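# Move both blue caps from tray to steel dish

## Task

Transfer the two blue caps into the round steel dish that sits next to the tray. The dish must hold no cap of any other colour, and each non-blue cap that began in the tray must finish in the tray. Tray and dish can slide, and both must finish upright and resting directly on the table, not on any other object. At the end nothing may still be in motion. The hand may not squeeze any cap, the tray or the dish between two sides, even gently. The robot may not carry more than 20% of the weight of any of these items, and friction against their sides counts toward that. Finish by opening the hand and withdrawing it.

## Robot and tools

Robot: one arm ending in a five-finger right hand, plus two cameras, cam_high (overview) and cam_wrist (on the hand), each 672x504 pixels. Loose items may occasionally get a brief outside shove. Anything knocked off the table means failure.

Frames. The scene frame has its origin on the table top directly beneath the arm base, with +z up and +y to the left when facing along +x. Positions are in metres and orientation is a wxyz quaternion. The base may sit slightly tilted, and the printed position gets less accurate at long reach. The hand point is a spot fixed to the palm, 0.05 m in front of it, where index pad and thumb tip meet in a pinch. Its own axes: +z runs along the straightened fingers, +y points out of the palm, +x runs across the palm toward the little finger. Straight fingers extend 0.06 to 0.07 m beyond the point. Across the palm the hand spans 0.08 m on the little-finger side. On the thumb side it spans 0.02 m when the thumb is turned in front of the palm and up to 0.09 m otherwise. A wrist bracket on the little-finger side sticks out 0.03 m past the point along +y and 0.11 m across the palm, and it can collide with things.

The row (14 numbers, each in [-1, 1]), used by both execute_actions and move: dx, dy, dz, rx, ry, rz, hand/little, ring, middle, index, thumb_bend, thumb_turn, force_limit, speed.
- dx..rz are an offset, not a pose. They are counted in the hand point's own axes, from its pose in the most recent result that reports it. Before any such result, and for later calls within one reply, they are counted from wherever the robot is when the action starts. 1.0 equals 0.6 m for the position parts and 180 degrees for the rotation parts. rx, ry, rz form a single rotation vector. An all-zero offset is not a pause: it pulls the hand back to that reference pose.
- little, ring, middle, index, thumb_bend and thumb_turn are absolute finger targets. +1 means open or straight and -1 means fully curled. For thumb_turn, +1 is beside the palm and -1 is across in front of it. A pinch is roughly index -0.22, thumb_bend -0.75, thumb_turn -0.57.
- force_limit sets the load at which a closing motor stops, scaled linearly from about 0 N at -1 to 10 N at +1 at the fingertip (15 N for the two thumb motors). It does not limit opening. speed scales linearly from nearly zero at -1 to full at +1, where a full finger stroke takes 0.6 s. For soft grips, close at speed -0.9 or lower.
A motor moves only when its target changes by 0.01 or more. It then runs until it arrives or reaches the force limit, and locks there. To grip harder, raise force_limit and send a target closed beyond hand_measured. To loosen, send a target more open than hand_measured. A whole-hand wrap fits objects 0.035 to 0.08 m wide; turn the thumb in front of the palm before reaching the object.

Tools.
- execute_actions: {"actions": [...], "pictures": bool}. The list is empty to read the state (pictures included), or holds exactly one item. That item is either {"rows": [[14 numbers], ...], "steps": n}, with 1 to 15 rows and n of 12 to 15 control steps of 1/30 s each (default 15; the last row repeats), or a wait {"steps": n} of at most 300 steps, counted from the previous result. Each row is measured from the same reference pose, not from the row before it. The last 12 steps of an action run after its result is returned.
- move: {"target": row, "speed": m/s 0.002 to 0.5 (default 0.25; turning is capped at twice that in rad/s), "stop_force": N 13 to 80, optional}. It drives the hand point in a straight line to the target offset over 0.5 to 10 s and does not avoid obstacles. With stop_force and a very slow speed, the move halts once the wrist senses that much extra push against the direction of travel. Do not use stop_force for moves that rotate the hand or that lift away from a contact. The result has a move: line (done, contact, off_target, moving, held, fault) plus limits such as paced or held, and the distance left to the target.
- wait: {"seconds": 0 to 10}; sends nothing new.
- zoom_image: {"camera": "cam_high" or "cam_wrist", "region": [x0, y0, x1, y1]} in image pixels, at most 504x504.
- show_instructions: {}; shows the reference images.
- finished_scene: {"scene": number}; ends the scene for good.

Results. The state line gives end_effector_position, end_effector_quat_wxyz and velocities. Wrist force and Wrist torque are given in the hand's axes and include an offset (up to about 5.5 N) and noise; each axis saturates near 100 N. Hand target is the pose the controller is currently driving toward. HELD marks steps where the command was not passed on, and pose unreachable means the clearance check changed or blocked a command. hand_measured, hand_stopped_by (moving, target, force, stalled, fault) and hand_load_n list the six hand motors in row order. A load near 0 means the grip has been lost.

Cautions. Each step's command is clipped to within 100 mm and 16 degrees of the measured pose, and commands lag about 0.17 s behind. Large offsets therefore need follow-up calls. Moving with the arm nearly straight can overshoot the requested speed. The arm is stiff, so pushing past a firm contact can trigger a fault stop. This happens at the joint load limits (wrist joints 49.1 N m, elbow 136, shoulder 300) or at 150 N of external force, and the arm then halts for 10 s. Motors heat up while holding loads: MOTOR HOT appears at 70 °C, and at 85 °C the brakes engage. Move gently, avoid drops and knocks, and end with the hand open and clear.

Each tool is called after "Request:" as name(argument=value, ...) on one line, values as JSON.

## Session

Request:
execute_actions(actions=[])

Scene clock: 0.00 s of 7600.00 s.
end_effector_position=(+1.2682, -0.2022, +0.2867) hand_measured=(+1.000, +1.000, +1.000, +1.000, +1.000, +1.000) hand_load_n=(+0.0, +0.0, +0.0, +0.0, +0.0, +0.0) hand_stopped_by=(target, target, target, target, target, target) hand_force_limit=0.00 hand_speed=-0.80 end_effector_quat_wxyz=(-0.524, +0.673, -0.218, +0.474) end_effector_velocity=(+0.000, +0.001, +0.001) end_effector_angular_velocity=(-0.001, -0.001, +0.002)
Joint positions: [-0.458 -0.574  0.765 -0.204  0.57  -3.549]
Joint velocities: [ 0.    -0.    -0.001 -0.    -0.002 -0.   ]
Wrist force (N, on the end effector, along its own x y z axes, offset not removed): no reading
Wrist torque (N m, same axes, about the end effector's origin, offset not removed): no reading
Hand target: +1.268, -0.202, +0.287; -0.524, +0.673, -0.218, +0.474

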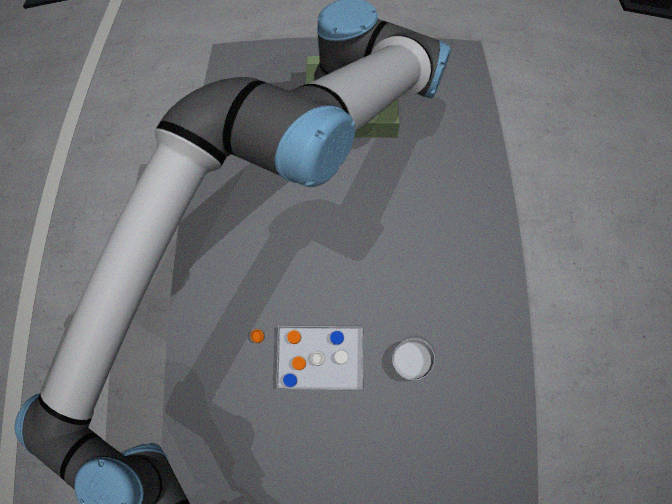

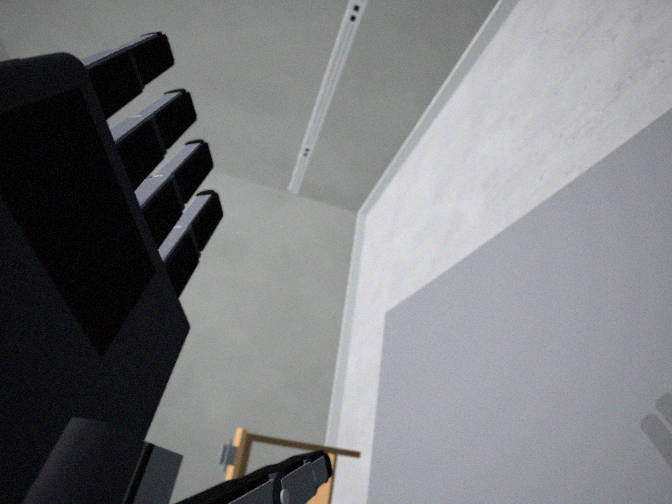

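Request:
zoom_image(camera="cam_high", region=[265, 310, 375, 400])

Request:
zoom_image(camera="cam_high", region=[265, 340, 325, 400])

Request:
zoom_image(camera="cam_high", region=[310, 315, 370, 375])

Request:
zoom_image(camera="cam_high", region=[380, 325, 450, 395])

Region (265, 310, 375, 400) of cam_high's 672x504 image, scaled by 4.582, with more detail than that image has; it fills the top 412 rows of this view, and the rest is white.

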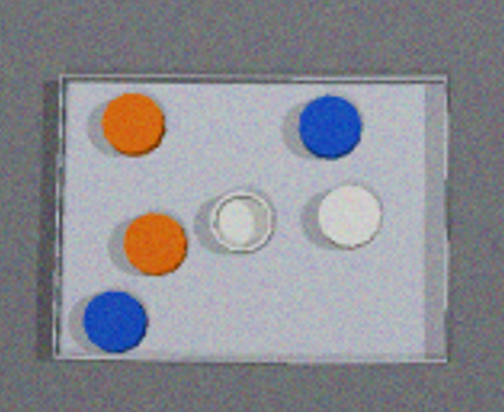

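Region (265, 340, 325, 400) of cam_high's 672x504 image, scaled by 8.400, with more detail than that image has.

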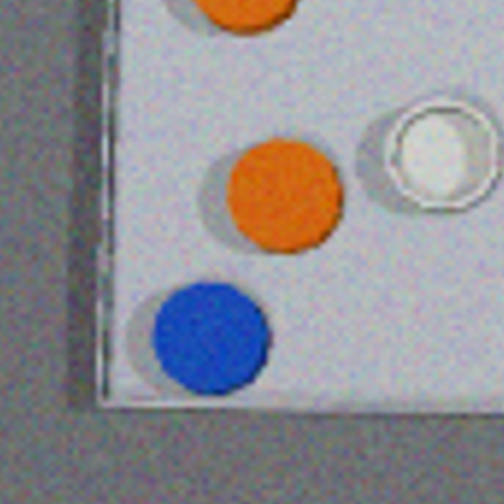

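Region (310, 315, 370, 375) of cam_high's 672x504 image, scaled by 8.400, with more detail than that image has.

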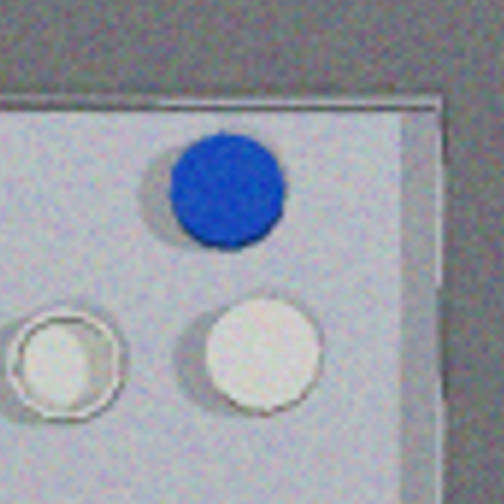

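Region (380, 325, 450, 395) of cam_high's 672x504 image, scaled by 7.200, with more detail than that image has.

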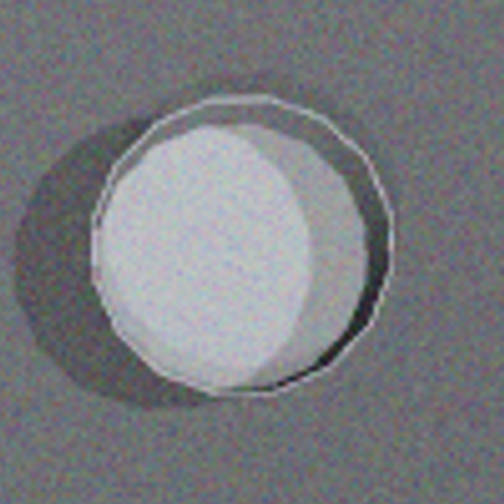

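Request:
execute_actions(actions=[])

Scene clock: 2.47 s of 7600.00 s.
end_effector_position=(+1.2682, -0.2022, +0.2867) hand_measured=(+1.000, +1.000, +1.000, +1.000, +1.000, +1.000) hand_load_n=(+0.0, +0.0, +0.0, +0.0, +0.0, +0.0) hand_stopped_by=(target, target, target, target, target, target) hand_force_limit=0.00 hand_speed=-0.80 end_effector_quat_wxyz=(-0.524, +0.673, -0.218, +0.474) end_effector_velocity=(+0.000, +0.000, -0.000) end_effector_angular_velocity=(-0.001, -0.001, -0.000)
Joint positions: [-0.458 -0.574  0.765 -0.204  0.57  -3.549]
Joint velocities: [ 0.     0.     0.001 -0.002  0.001 -0.   ]
Wrist force (N, on the end effector, along its own x y z axes, offset not removed): [2.2 0.4 -1.8]
Wrist torque (N m, same axes, about the end effector's origin, offset not removed): [0.44 -0.36 0.07]
Hand target: +1.268, -0.202, +0.287; -0.524, +0.673, -0.218, +0.474
Kept back: nothing.
Steps of this call (steps 1 to 74: nothing new was sent). Readings (end_effector_position | what the end effector reports):
1: (+1.2682, -0.2022, +0.2867) | hand_measured=(+1.000, +1.000, +1.000, +1.000, +1.000, +1.000) hand_load_n=(+0.0, +0.0, +0.0, +0.0, +0.0, +0.0) hand_stopped_by=(target, target, target, target, target, target) hand_force_limit=0.00 hand_speed=-0.80
2: (+1.2682, -0.2022, +0.2867) | hand_measured=(+1.000, +1.000, +1.000, +1.000, +1.000, +1.000) hand_load_n=(+0.0, +0.0, +0.0, +0.0, +0.0, +0.0) hand_stopped_by=(target, target, target, target, target, target) hand_force_limit=0.00 hand_speed=-0.80
4: (+1.2682, -0.2022, +0.2867) | hand_measured=(+1.000, +1.000, +1.000, +1.000, +1.000, +1.000) hand_load_n=(+0.0, +0.0, +0.0, +0.0, +0.0, +0.0) hand_stopped_by=(target, target, target, target, target, target) hand_force_limit=0.00 hand_speed=-0.80
8: (+1.2682, -0.2022, +0.2867) | hand_measured=(+1.000, +1.000, +1.000, +1.000, +1.000, +1.000) hand_load_n=(+0.0, +0.0, +0.0, +0.0, +0.0, +0.0) hand_stopped_by=(target, target, target, target, target, target) hand_force_limit=0.00 hand_speed=-0.80
74: the state above

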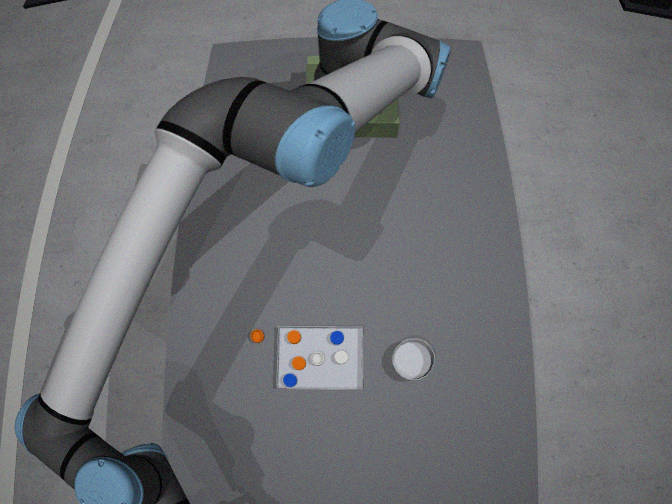

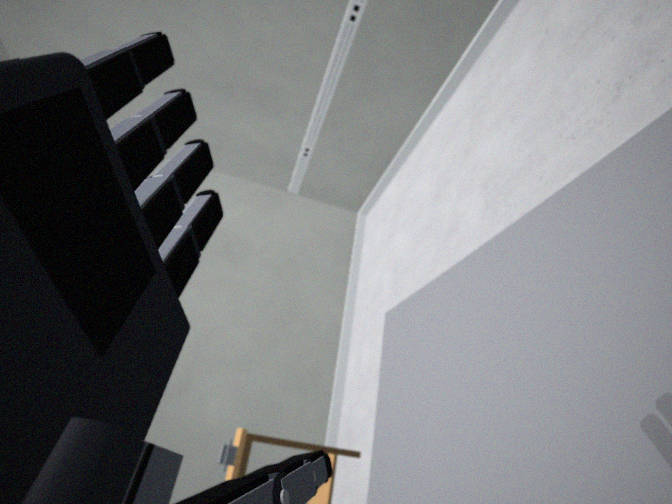

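Request:
zoom_image(camera="cam_high", region=[266, 316, 376, 398])

Request:
zoom_image(camera="cam_high", region=[270, 350, 320, 395])

Region (266, 316, 376, 398) of cam_high's 672x504 image, scaled by 4.582, with more detail than that image has; it fills the top 376 rows of this view, and the rest is white.

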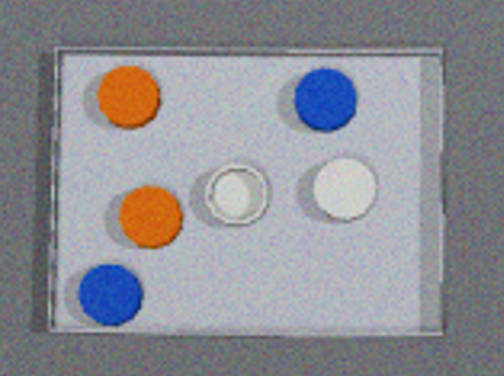

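Region (270, 350, 320, 395) of cam_high's 672x504 image, scaled by 10.080, with more detail than that image has; it fills the top 454 rows of this view, and the rest is white.

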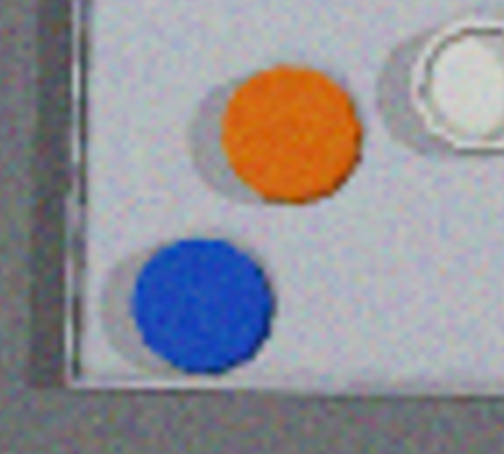

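Request:
move(target=[-0.7986, 0.0656, -0.6634, -0.2399, 0.6289, 0.2553, 1, 1, 1, 0.15, 0.15, -0.7, 0.3, 0], speed=0.5)

Scene clock: 27.73 s of 7600.00 s.
end_effector_position=(+0.7127, -0.0373, +0.0554) hand_measured=(+1.000, +1.000, +1.000, +0.150, +0.150, -0.700) hand_load_n=(+0.0, +0.0, +0.0, +0.0, +0.0, +0.0) hand_stopped_by=(target, target, target, target, target, target) hand_force_limit=0.30 hand_speed=0.00 end_effector_quat_wxyz=(+0.001, -0.001, +0.865, -0.501) end_effector_velocity=(+0.000, +0.002, -0.001) end_effector_angular_velocity=(+0.007, +0.003, -0.012)
Joint positions: [ 0.003 -0.791  1.666  0.655  2.613 -1.608]
Joint velocities: [ 0.002  0.007 -0.008  0.027 -0.006  0.026]
Wrist force (N, on the end effector, along its own x y z axes, offset not removed): [2.2 0.0 2.9]
Wrist torque (N m, same axes, about the end effector's origin, offset not removed): [0.00 -0.55 0.03]
Hand target: +0.713, -0.037, +0.055; +0.001, -0.000, +0.865, -0.501
Off the commanded pose: 0.001 m, 0 deg.
Kept back: nothing.
After step 90, 19.07 s passed at rest.
move: done; limits=paced

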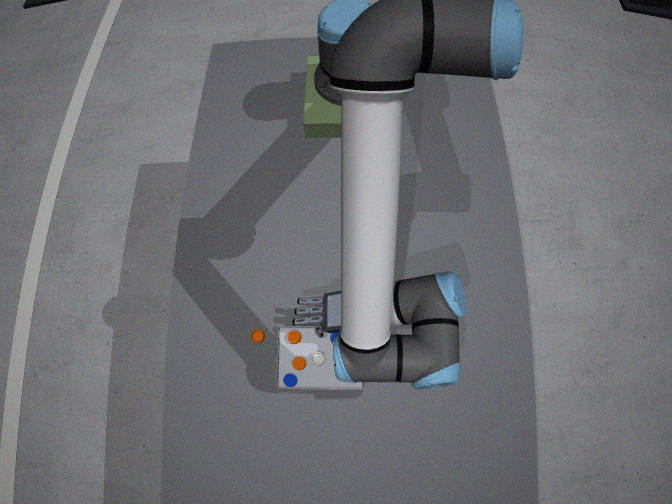

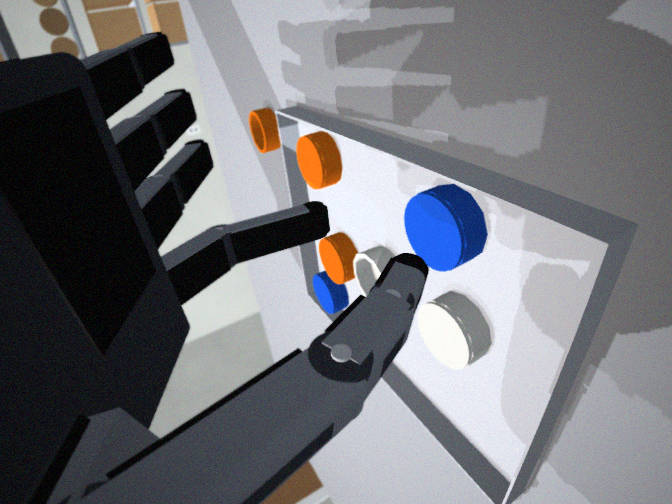

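Request:
zoom_image(camera="cam_wrist", region=[385, 165, 505, 285])

Request:
zoom_image(camera="cam_wrist", region=[270, 190, 400, 330])

Region (385, 165, 505, 285) of cam_wrist's 672x504 image, scaled by 4.200, with more detail than that image has.

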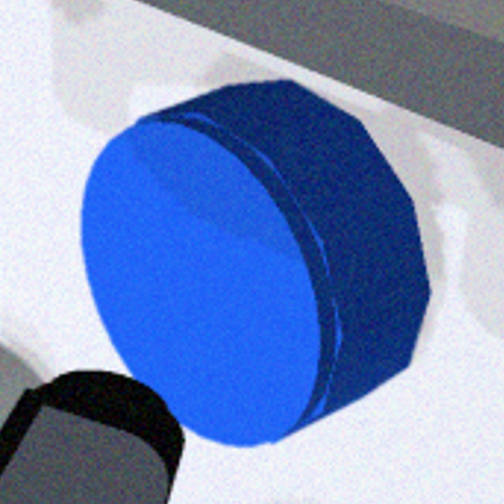

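Region (270, 190, 400, 330) of cam_wrist's 672x504 image, scaled by 3.600, with more detail than that image has; it fills the left 468 columns of this view, and the rest is white.

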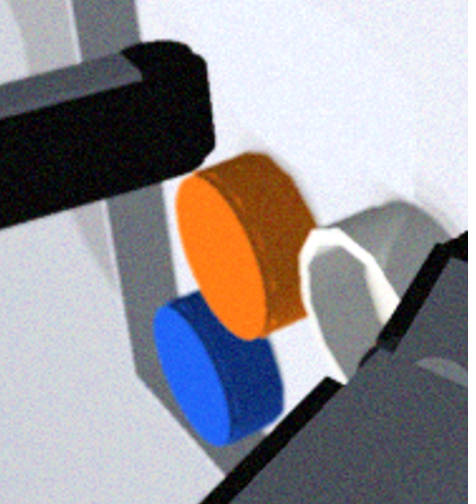

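Request:
zoom_image(camera="cam_wrist", region=[400, 180, 450, 230])

Request:
zoom_image(camera="cam_wrist", region=[425, 230, 475, 280])

Request:
zoom_image(camera="cam_wrist", region=[405, 280, 505, 380])

Region (400, 180, 450, 230) of cam_wrist's 672x504 image, scaled by 10.080, with more detail than that image has.

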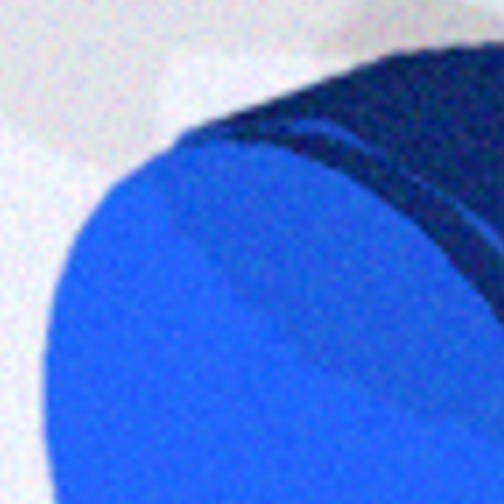

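Region (425, 230, 475, 280) of cam_wrist's 672x504 image, scaled by 10.080, with more detail than that image has.

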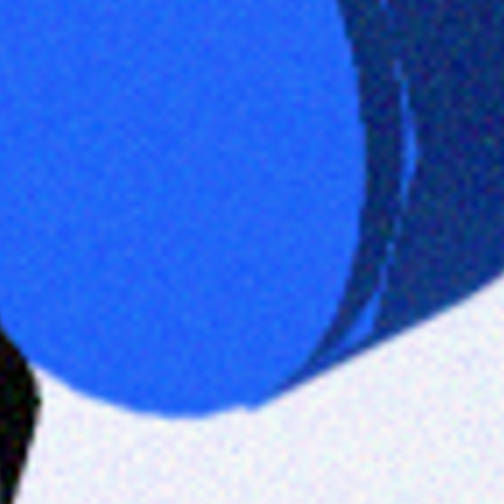

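Region (405, 280, 505, 380) of cam_wrist's 672x504 image, scaled by 5.040, with more detail than that image has.

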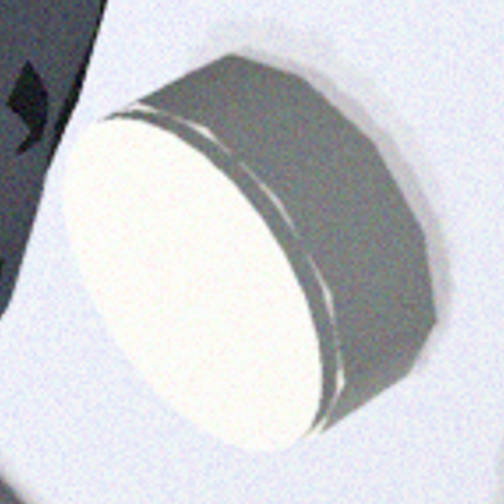

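Request:
execute_actions(actions=[])

Scene clock: 38.50 s of 7600.00 s.
end_effector_position=(+0.7127, -0.0372, +0.0554) hand_measured=(+1.000, +1.000, +1.000, +0.150, +0.150, -0.700) hand_load_n=(+0.0, +0.0, +0.0, +0.0, +0.0, +0.0) hand_stopped_by=(target, target, target, target, target, target) hand_force_limit=0.30 hand_speed=0.00 end_effector_quat_wxyz=(+0.001, -0.000, +0.865, -0.501) end_effector_velocity=(+0.000, +0.000, +0.000) end_effector_angular_velocity=(-0.001, -0.000, +0.001)
Joint positions: [ 0.004 -0.79   1.666  0.658  2.613 -1.605]
Joint velocities: [ 0.001  0.    -0.001 -0.     0.001 -0.   ]
Wrist force (N, on the end effector, along its own x y z axes, offset not removed): [-0.7 0.3 0.0]
Wrist torque (N m, same axes, about the end effector's origin, offset not removed): [0.18 -0.07 -0.16]
Hand target: +0.713, -0.037, +0.055; +0.001, -0.000, +0.865, -0.501
Off the commanded pose: 0.001 m, 0 deg.
Kept back: nothing.
Steps of this call (steps 1 to 90: nothing new was sent; then 7.77 s passed at rest). Readings (end_effector_position | what the end effector reports):
1: (+0.7127, -0.0373, +0.0554) | hand_measured=(+1.000, +1.000, +1.000, +0.150, +0.150, -0.700) hand_load_n=(+0.0, +0.0, +0.0, +0.0, +0.0, +0.0) hand_stopped_by=(target, target, target, target, target, target) hand_force_limit=0.30 hand_speed=0.00
2: (+0.7127, -0.0373, +0.0554) | hand_measured=(+1.000, +1.000, +1.000, +0.150, +0.150, -0.700) hand_load_n=(+0.0, +0.0, +0.0, +0.0, +0.0, +0.0) hand_stopped_by=(target, target, target, target, target, target) hand_force_limit=0.30 hand_speed=0.00
4: (+0.7127, -0.0373, +0.0554) | hand_measured=(+1.000, +1.000, +1.000, +0.150, +0.150, -0.700) hand_load_n=(+0.0, +0.0, +0.0, +0.0, +0.0, +0.0) hand_stopped_by=(target, target, target, target, target, target) hand_force_limit=0.30 hand_speed=0.00
8: (+0.7127, -0.0372, +0.0554) | hand_measured=(+1.000, +1.000, +1.000, +0.150, +0.150, -0.700) hand_load_n=(+0.0, +0.0, +0.0, +0.0, +0.0, +0.0) hand_stopped_by=(target, target, target, target, target, target) hand_force_limit=0.30 hand_speed=0.00
90: the state above

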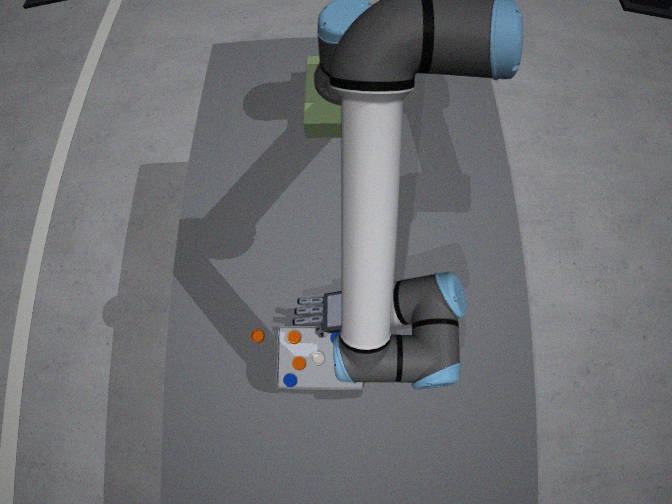

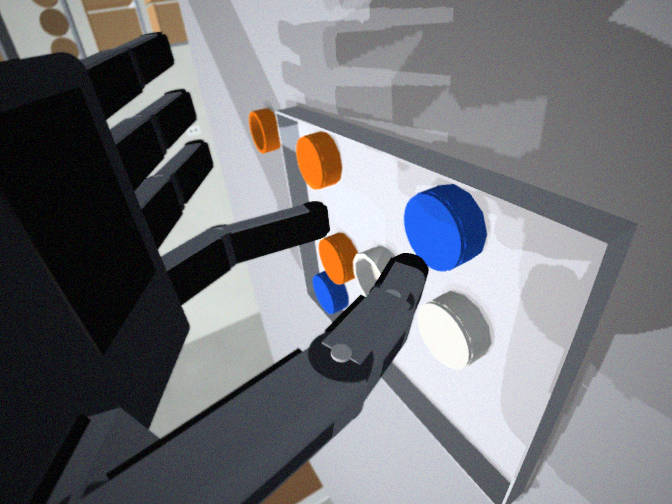

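Request:
execute_actions(actions=[{"rows": [[0,0.0002,-0.0001,0,0,0,1,1,1,0.15,0.15,-0.7,0.3,0],[0,0.0015,-0.0007,0,0,0,1,1,1,0.15,0.15,-0.7,0.3,0],[0,0.0044,-0.0017,0,0,0,1,1,1,0.15,0.15,-0.7,0.3,0],[0,0.00885,-0.0029,0,0,0,1,1,1,0.15,0.15,-0.7,0.3,0],[0,0.01455,-0.0038,0,0,0,1,1,1,0.15,0.15,-0.7,0.3,0],[0,0.0209,-0.0039,0,0,0,1,1,1,0.15,0.15,-0.7,0.3,0],[0,0.0274,-0.0028,0,0,0,1,1,1,0.15,0.15,-0.7,0.3,0],[0,0.0335,-0.00065,0,0,0,1,1,1,0.15,0.15,-0.7,0.3,0],[0,0.0389,0.00225,0,0,0,1,1,1,0.15,0.15,-0.7,0.3,0],[0,0.04365,0.005,0,0,0,1,1,1,0.15,0.15,-0.7,0.3,0],[0,0.0475,0.0072,0,0,0,1,1,1,0.15,0.15,-0.7,0.3,0],[0,0.0504,0.0089,0,0,0,1,1,1,0.15,0.15,-0.7,0.3,0],[0,0.0521,0.00985,0,0,0,1,1,1,0.15,0.15,-0.7,0.3,0],[0,0.0528,0.0103,0,0,0,1,1,1,0.15,0.15,-0.7,0.3,0],[0,0.0529,0.0103,0,0,0,1,1,1,0.15,0.15,-0.7,0.3,0]], "steps": 15}])

Request:
wait(seconds=0.4)

Scene clock: 41.80 s of 7600.00 s.
end_effector_position=(+0.7127, -0.0369, +0.0552) hand_measured=(+1.000, +1.000, +1.000, +0.150, +0.150, -0.700) hand_load_n=(+0.0, +0.0, +0.0, +0.0, +0.0, +0.0) hand_stopped_by=(target, target, target, target, target, target) hand_force_limit=0.30 hand_speed=0.00 end_effector_quat_wxyz=(+0.001, -0.000, +0.865, -0.501) end_effector_velocity=(+0.001, +0.008, -0.006) end_effector_angular_velocity=(+0.000, -0.002, -0.001)
Joint positions: [ 0.004 -0.789  1.665  0.658  2.613 -1.604]
Joint velocities: [ 0.012  0.014 -0.006  0.013  0.     0.026]
Wrist force (N, on the end effector, along its own x y z axes, offset not removed): [2.7 -1.5 -1.2]
Wrist torque (N m, same axes, about the end effector's origin, offset not removed): [0.08 -0.44 -0.03]
Steps of this call (steps 1 to 90: nothing new was sent; then 0.20 s passed at rest; steps 91 to 93: the first 3 steps of this action). Readings (end_effector_position | what the end effector reports):
91: (+0.7127, -0.0372, +0.0553) | hand_measured=(+1.000, +1.000, +1.000, +0.150, +0.150, -0.700) hand_load_n=(+0.0, +0.0, +0.0, +0.0, +0.0, +0.0) hand_stopped_by=(target, target, target, target, target, target) hand_force_limit=0.30 hand_speed=0.00
92: (+0.7127, -0.0371, +0.0553) | hand_measured=(+1.000, +1.000, +1.000, +0.150, +0.150, -0.700) hand_load_n=(+0.0, +0.0, +0.0, +0.0, +0.0, +0.0) hand_stopped_by=(target, target, target, target, target, target) hand_force_limit=0.30 hand_speed=0.00
93: the state above

Scene clock: 42.60 s of 7600.00 s.
end_effector_position=(+0.7125, -0.0267, +0.0250) hand_measured=(+1.000, +1.000, +1.000, +0.150, +0.150, -0.700) hand_load_n=(+0.0, +0.0, +0.0, +0.0, +0.0, +0.0) hand_stopped_by=(target, target, target, target, target, target) hand_force_limit=0.30 hand_speed=0.00 end_effector_quat_wxyz=(+0.001, -0.000, +0.865, -0.501) end_effector_velocity=(+0.000, +0.000, -0.001) end_effector_angular_velocity=(+0.000, -0.000, -0.000)
Joint positions: [ 0.019 -0.744  1.657  0.647  2.613 -1.574]
Joint velocities: [ 0.     0.002 -0.001 -0.001 -0.     0.001]
Wrist force (N, on the end effector, along its own x y z axes, offset not removed): [-1.4 0.2 0.1]
Wrist torque (N m, same axes, about the end effector's origin, offset not removed): [0.19 0.03 -0.26]
Hand target: +0.713, -0.027, +0.025; +0.001, -0.000, +0.865, -0.501
Off the commanded pose: 0.000 m, 0 deg.
Kept back: nothing.
Steps of this call (steps 1 to 12: the last 12 steps of your previous action; steps 13 to 24: nothing new was sent). Readings (end_effector_position | what the end effector reports):
1: (+0.7127, -0.0365, +0.0548) | hand_measured=(+1.000, +1.000, +1.000, +0.150, +0.150, -0.700) hand_load_n=(+0.0, +0.0, +0.0, +0.0, +0.0, +0.0) hand_stopped_by=(target, target, target, target, target, target) hand_force_limit=0.30 hand_speed=0.00
2: (+0.7127, -0.0357, +0.0541) | hand_measured=(+1.000, +1.000, +1.000, +0.150, +0.150, -0.700) hand_load_n=(+0.0, +0.0, +0.0, +0.0, +0.0, +0.0) hand_stopped_by=(target, target, target, target, target, target) hand_force_limit=0.30 hand_speed=0.00
4: (+0.7126, -0.0333, +0.0512) | hand_measured=(+1.000, +1.000, +1.000, +0.150, +0.150, -0.700) hand_load_n=(+0.0, +0.0, +0.0, +0.0, +0.0, +0.0) hand_stopped_by=(target, target, target, target, target, target) hand_force_limit=0.30 hand_speed=0.00
8: (+0.7124, -0.0290, +0.0408) | hand_measured=(+1.000, +1.000, +1.000, +0.150, +0.150, -0.700) hand_load_n=(+0.0, +0.0, +0.0, +0.0, +0.0, +0.0) hand_stopped_by=(target, target, target, target, target, target) hand_force_limit=0.30 hand_speed=0.00
24: the state above

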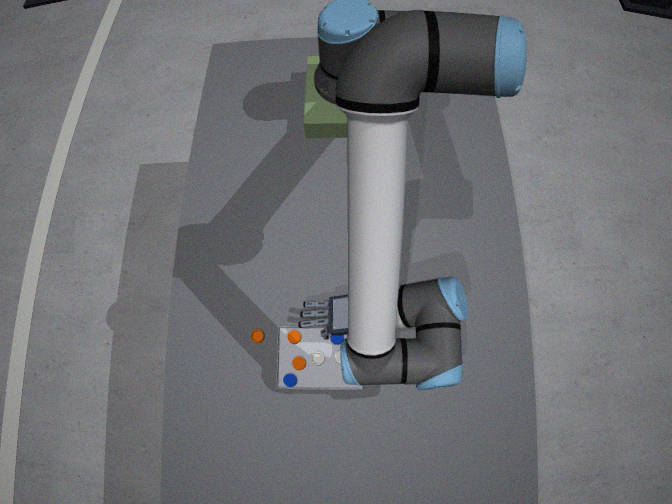

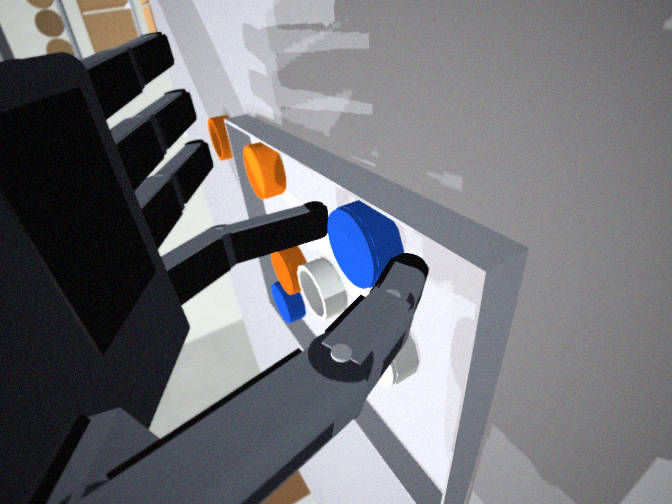

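Request:
zoom_image(camera="cam_wrist", region=[300, 190, 440, 300])

Region (300, 190, 440, 300) of cam_wrist's 672x504 image, scaled by 3.600, with more detail than that image has; it fills the top 396 rows of this view, and the rest is white.

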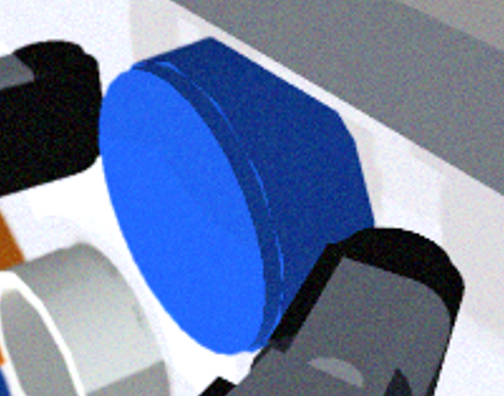

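Request:
move(target=[-0.0033, -0.0013, 0.0112, 0, 0, 0, 1, 1, 1, -0.4, 0.15, -0.7, -0.1, -0.85], speed=0.03)

Scene clock: 48.73 s of 7600.00 s.
end_effector_position=(+0.7145, -0.0329, +0.0223) hand_measured=(+1.000, +1.000, +1.000, -0.040, +0.152, -0.700) hand_load_n=(+0.0, +0.0, +0.0, +4.5, +3.0, -0.5) hand_stopped_by=(target, target, target, force, target, target) hand_force_limit=-0.10 hand_speed=-0.85 end_effector_quat_wxyz=(+0.001, -0.000, +0.865, -0.501) end_effector_velocity=(-0.001, -0.000, -0.001) end_effector_angular_velocity=(-0.001, +0.003, -0.000)
Joint positions: [ 0.01  -0.743  1.656  0.632  2.613 -1.592]
Joint velocities: [-0.     0.001  0.     0.001  0.001 -0.001]
Wrist force (N, on the end effector, along its own x y z axes, offset not removed): [0.6 -2.1 -0.9]
Wrist torque (N m, same axes, about the end effector's origin, offset not removed): [0.16 -0.13 -0.15]
Hand target: +0.715, -0.033, +0.022; +0.001, -0.000, +0.865, -0.501
Off the commanded pose: 0.000 m, 0 deg.
Kept back: nothing.
After step 90, 2.10 s passed at rest.
move: done

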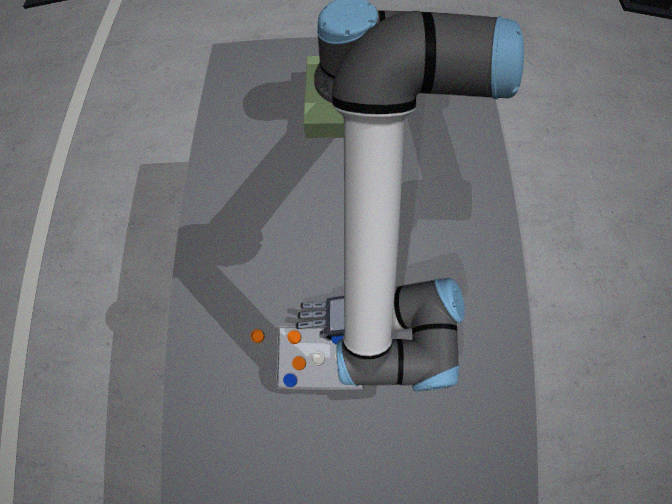

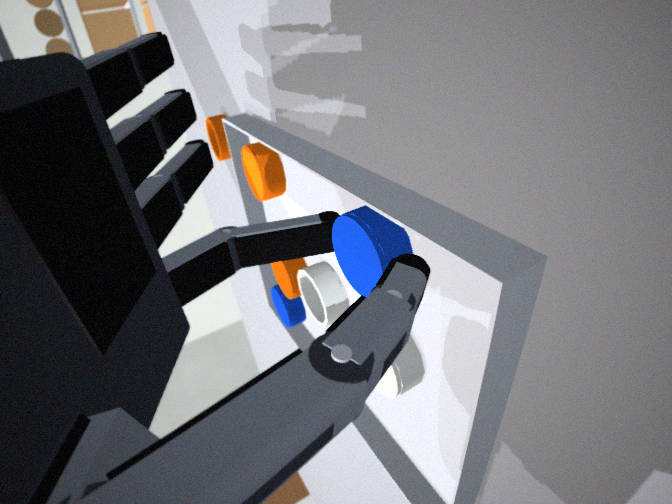

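Request:
move(target=[0, -0.04, -0.0231, 0, 0, 0, 1, 1, 1, -0.4, 0.15, -0.7, -0.1, -0.85], speed=0.12)

Request:
move(target=[-0.0738, 0.1155, -0.26, 0, -0.0722, -0.0417, 1, 1, 1, -0.4, 0.15, -0.7, -0.1, -0.85], speed=0.35)

Scene clock: 50.33 s of 7600.00 s.
end_effector_position=(+0.7145, -0.0329, +0.0498) hand_measured=(+1.000, +1.000, +1.000, -0.040, +0.152, -0.700) hand_load_n=(+0.0, +0.0, +0.0, +4.0, +4.0, -0.5) hand_stopped_by=(target, target, target, force, target, target) hand_force_limit=-0.10 hand_speed=-0.85 end_effector_quat_wxyz=(+0.001, -0.000, +0.865, -0.501) end_effector_velocity=(+0.000, -0.000, +0.002) end_effector_angular_velocity=(+0.001, -0.000, -0.001)
Joint positions: [ 0.01  -0.778  1.659  0.664  2.613 -1.592]
Joint velocities: [-0.001 -0.003  0.     0.002 -0.001 -0.   ]
Wrist force (N, on the end effector, along its own x y z axes, offset not removed): [-1.1 0.1 1.8]
Wrist torque (N m, same axes, about the end effector's origin, offset not removed): [0.14 0.06 -0.06]
Hand target: +0.715, -0.033, +0.050; +0.001, -0.000, +0.865, -0.501
Off the commanded pose: 0.000 m, 0 deg.
Kept back: nothing.
move: done

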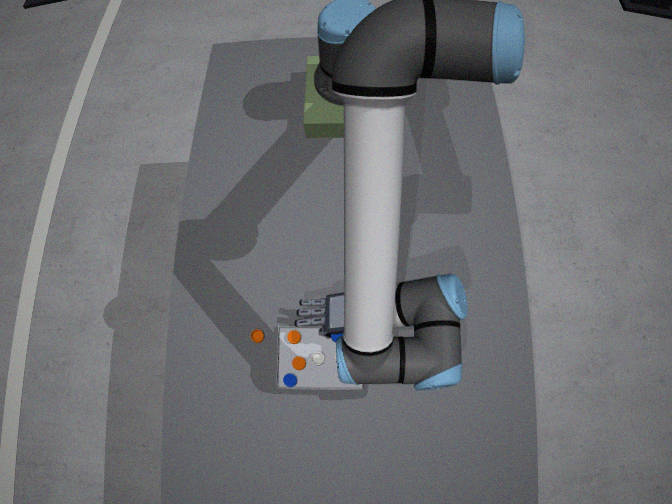

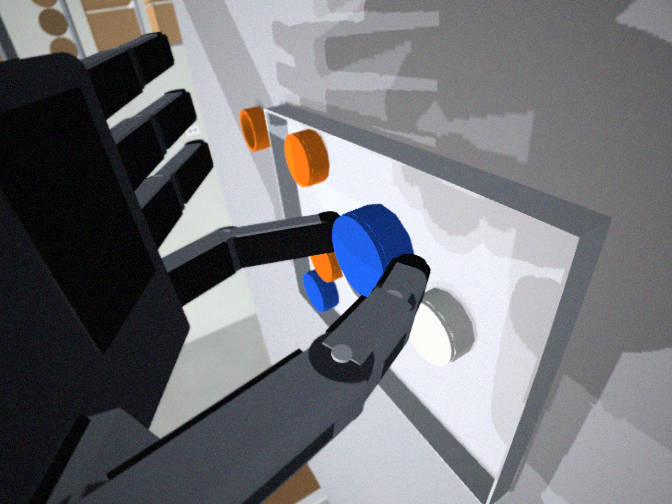

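Scene clock: 51.53 s of 7600.00 s.
end_effector_position=(+0.7584, +0.1368, +0.0675) hand_measured=(+1.000, +1.000, +1.000, -0.040, +0.152, -0.700) hand_load_n=(+0.0, +0.0, +0.0, +4.0, +4.0, -0.5) hand_stopped_by=(target, target, target, force, target, target) hand_force_limit=-0.10 hand_speed=-0.85 end_effector_quat_wxyz=(+0.066, -0.113, +0.858, -0.497) end_effector_velocity=(+0.001, +0.003, +0.001) end_effector_angular_velocity=(-0.000, -0.002, +0.003)
Joint positions: [ 0.23  -0.76   1.549  0.684  2.612 -1.675]
Joint velocities: [ 0.003  0.001 -0.003  0.     0.    -0.001]
Wrist force (N, on the end effector, along its own x y z axes, offset not removed): [0.3 -0.2 -2.0]
Wrist torque (N m, same axes, about the end effector's origin, offset not removed): [0.26 -0.16 -0.19]
Hand target: +0.759, +0.137, +0.068; +0.066, -0.113, +0.858, -0.497
Off the commanded pose: 0.000 m, 0 deg.
Kept back: nothing.
move: done

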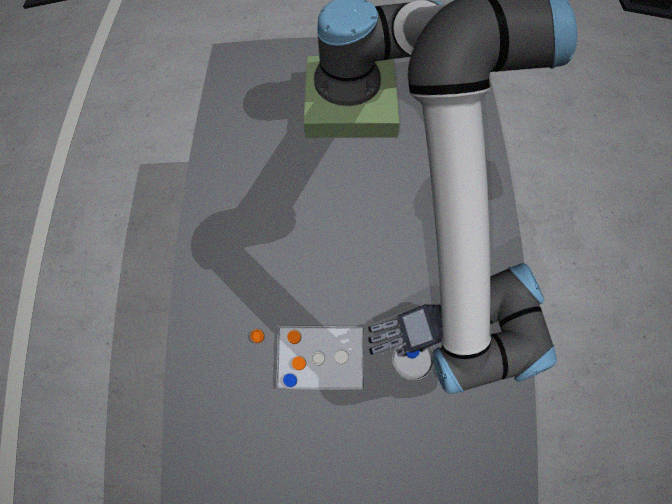

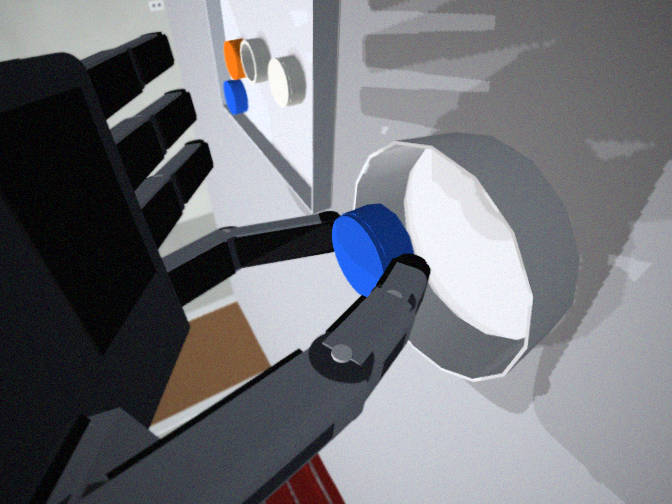

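Request:
zoom_image(camera="cam_wrist", region=[330, 120, 600, 390])

Region (330, 120, 600, 390) of cam_wrist's 672x504 image, scaled by 1.867, with more detail than that image has.

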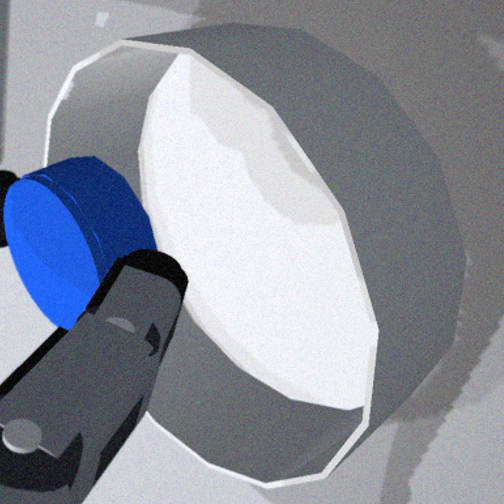

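Request:
move(target=[-0.0033, 0.06045, 0.037, 0, 0, 0, 1, 1, 1, -0.4, 0.15, -0.7, -0.1, -0.85], speed=0.09)

Request:
move(target=[0, 0.00125, -0.0022, 0, 0, 0, 1, 1, 1, 0.025, 0.15, -0.7, -0.1, -0.7], speed=0.02)

Request:
move(target=[0, -0.0535, -0.0307, 0, 0, 0, 1, 1, 1, 0.025, 0.15, -0.7, -0.1, -0.7], speed=0.15)

Scene clock: 60.93 s of 7600.00 s.
end_effector_position=(+0.7605, +0.1362, +0.0252) hand_measured=(+1.000, +1.000, +1.000, -0.040, +0.152, -0.700) hand_load_n=(+0.0, +0.0, +0.0, +4.0, +4.0, -0.5) hand_stopped_by=(target, target, target, force, target, target) hand_force_limit=-0.10 hand_speed=-0.85 end_effector_quat_wxyz=(+0.066, -0.113, +0.858, -0.497) end_effector_velocity=(+0.001, +0.000, -0.002) end_effector_angular_velocity=(-0.000, -0.001, +0.001)
Joint positions: [ 0.229 -0.708  1.544  0.635  2.612 -1.677]
Joint velocities: [ 0.     0.003 -0.001 -0.003  0.    -0.   ]
Wrist force (N, on the end effector, along its own x y z axes, offset not removed): [2.2 -0.1 0.0]
Wrist torque (N m, same axes, about the end effector's origin, offset not removed): [0.29 -0.45 0.01]
Hand target: +0.761, +0.136, +0.025; +0.066, -0.113, +0.858, -0.497
Off the commanded pose: 0.000 m, 0 deg.
Kept back: nothing.
After step 90, 5.43 s passed at rest.
move: done

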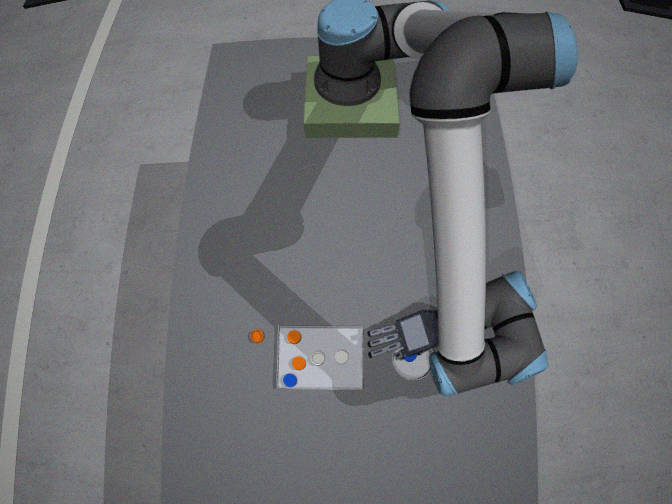

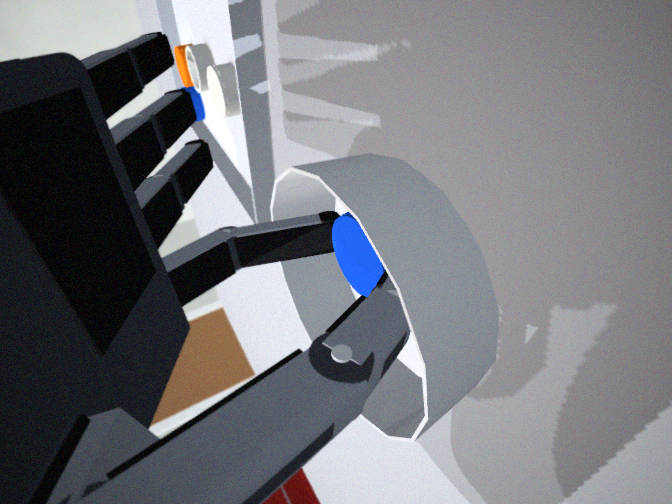

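Scene clock: 61.63 s of 7600.00 s.
end_effector_position=(+0.7602, +0.1376, +0.0252) hand_measured=(+1.000, +1.000, +1.000, +0.026, +0.150, -0.700) hand_load_n=(+0.0, +0.0, +0.0, +0.0, +0.0, +0.0) hand_stopped_by=(target, target, target, target, target, target) hand_force_limit=-0.10 hand_speed=-0.70 end_effector_quat_wxyz=(+0.066, -0.113, +0.858, -0.497) end_effector_velocity=(+0.000, +0.000, +0.001) end_effector_angular_velocity=(-0.001, +0.000, -0.000)
Joint positions: [ 0.231 -0.707  1.543  0.638  2.612 -1.673]
Joint velocities: [ 0.    -0.    -0.001  0.002  0.001  0.001]
Wrist force (N, on the end effector, along its own x y z axes, offset not removed): [-1.9 1.0 0.2]
Wrist torque (N m, same axes, about the end effector's origin, offset not removed): [0.38 0.23 -0.24]
Hand target: +0.760, +0.138, +0.025; +0.066, -0.113, +0.858, -0.497
Off the commanded pose: 0.000 m, 0 deg.
Kept back: nothing.
move: done

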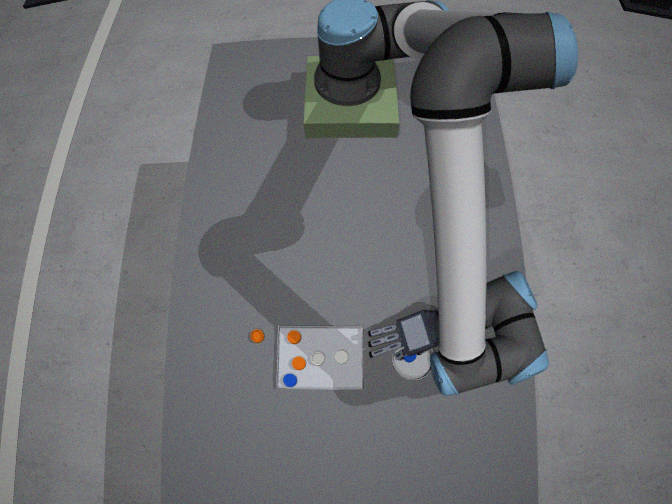

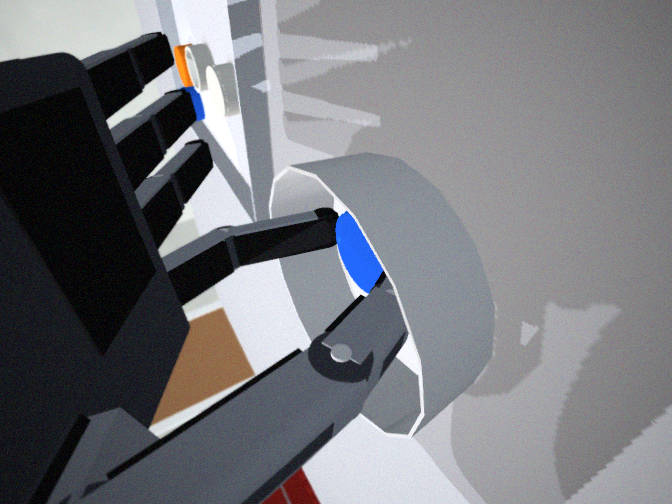

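Scene clock: 62.53 s of 7600.00 s.
end_effector_position=(+0.7602, +0.1376, +0.0620) hand_measured=(+1.000, +1.000, +1.000, +0.026, +0.150, -0.700) hand_load_n=(+0.0, +0.0, +0.0, +0.0, +0.0, +0.0) hand_stopped_by=(target, target, target, target, target, target) hand_force_limit=-0.10 hand_speed=-0.70 end_effector_quat_wxyz=(+0.066, -0.113, +0.858, -0.497) end_effector_velocity=(-0.001, +0.002, +0.001) end_effector_angular_velocity=(-0.000, +0.001, +0.002)
Joint positions: [ 0.231 -0.752  1.545  0.68   2.612 -1.674]
Joint velocities: [ 0.002 -0.002  0.     0.003 -0.     0.   ]
Wrist force (N, on the end effector, along its own x y z axes, offset not removed): [1.9 3.0 0.2]
Wrist torque (N m, same axes, about the end effector's origin, offset not removed): [0.70 -0.42 -0.01]
Hand target: +0.760, +0.138, +0.062; +0.066, -0.113, +0.858, -0.497
Off the commanded pose: 0.000 m, 0 deg.
Kept back: nothing.
move: done

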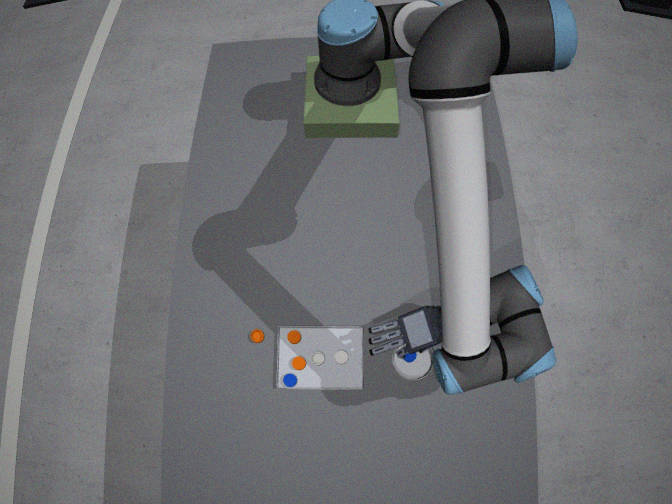

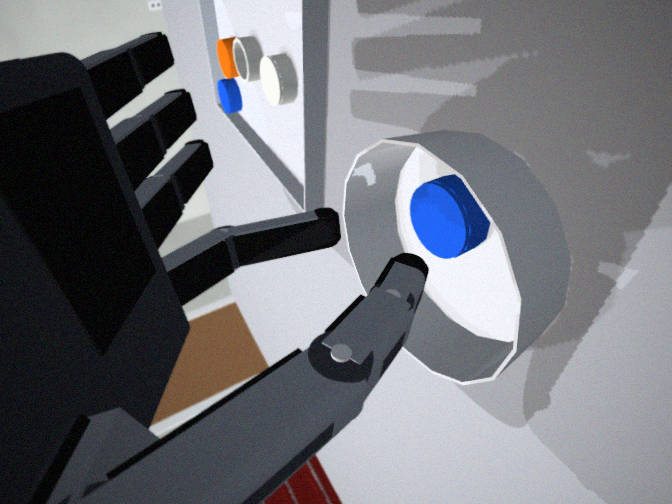

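Request:
move(target=[0.0067, -0.18, 0.3474, -0.034, 0.0699, 0.0455, 1, 1, 1, 0.7, 0.15, -0.7, -0.1, 0], speed=0.4)

Scene clock: 64.07 s of 7600.00 s.
end_effector_position=(+0.8172, -0.0898, +0.0515) hand_measured=(+1.000, +1.000, +1.000, +0.700, +0.150, -0.700) hand_load_n=(+0.0, +0.0, +0.0, +0.0, +0.0, +0.0) hand_stopped_by=(target, target, target, target, target, target) hand_force_limit=-0.10 hand_speed=0.00 end_effector_quat_wxyz=(+0.001, -0.000, +0.891, -0.454) end_effector_velocity=(+0.001, -0.003, -0.000) end_effector_angular_velocity=(+0.002, +0.000, -0.004)
Joint positions: [-0.089 -0.722  1.444  0.694  2.497 -1.754]
Joint velocities: [-0.004  0.002 -0.004  0.002 -0.002 -0.   ]
Wrist force (N, on the end effector, along its own x y z axes, offset not removed): [1.0 -0.4 -1.1]
Wrist torque (N m, same axes, about the end effector's origin, offset not removed): [0.23 -0.21 -0.09]
Hand target: +0.817, -0.090, +0.051; +0.000, -0.000, +0.891, -0.454
Off the commanded pose: 0.000 m, 0 deg.
Kept back: nothing.
move: done

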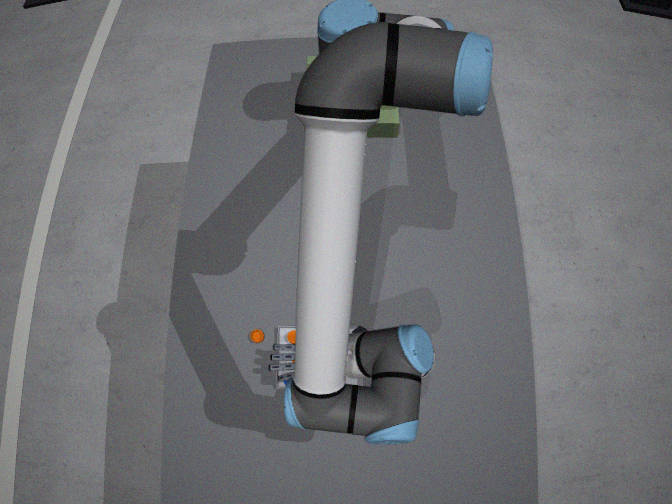

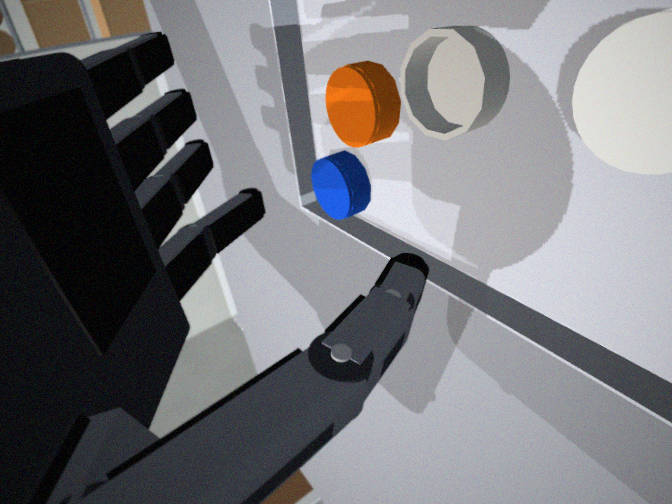

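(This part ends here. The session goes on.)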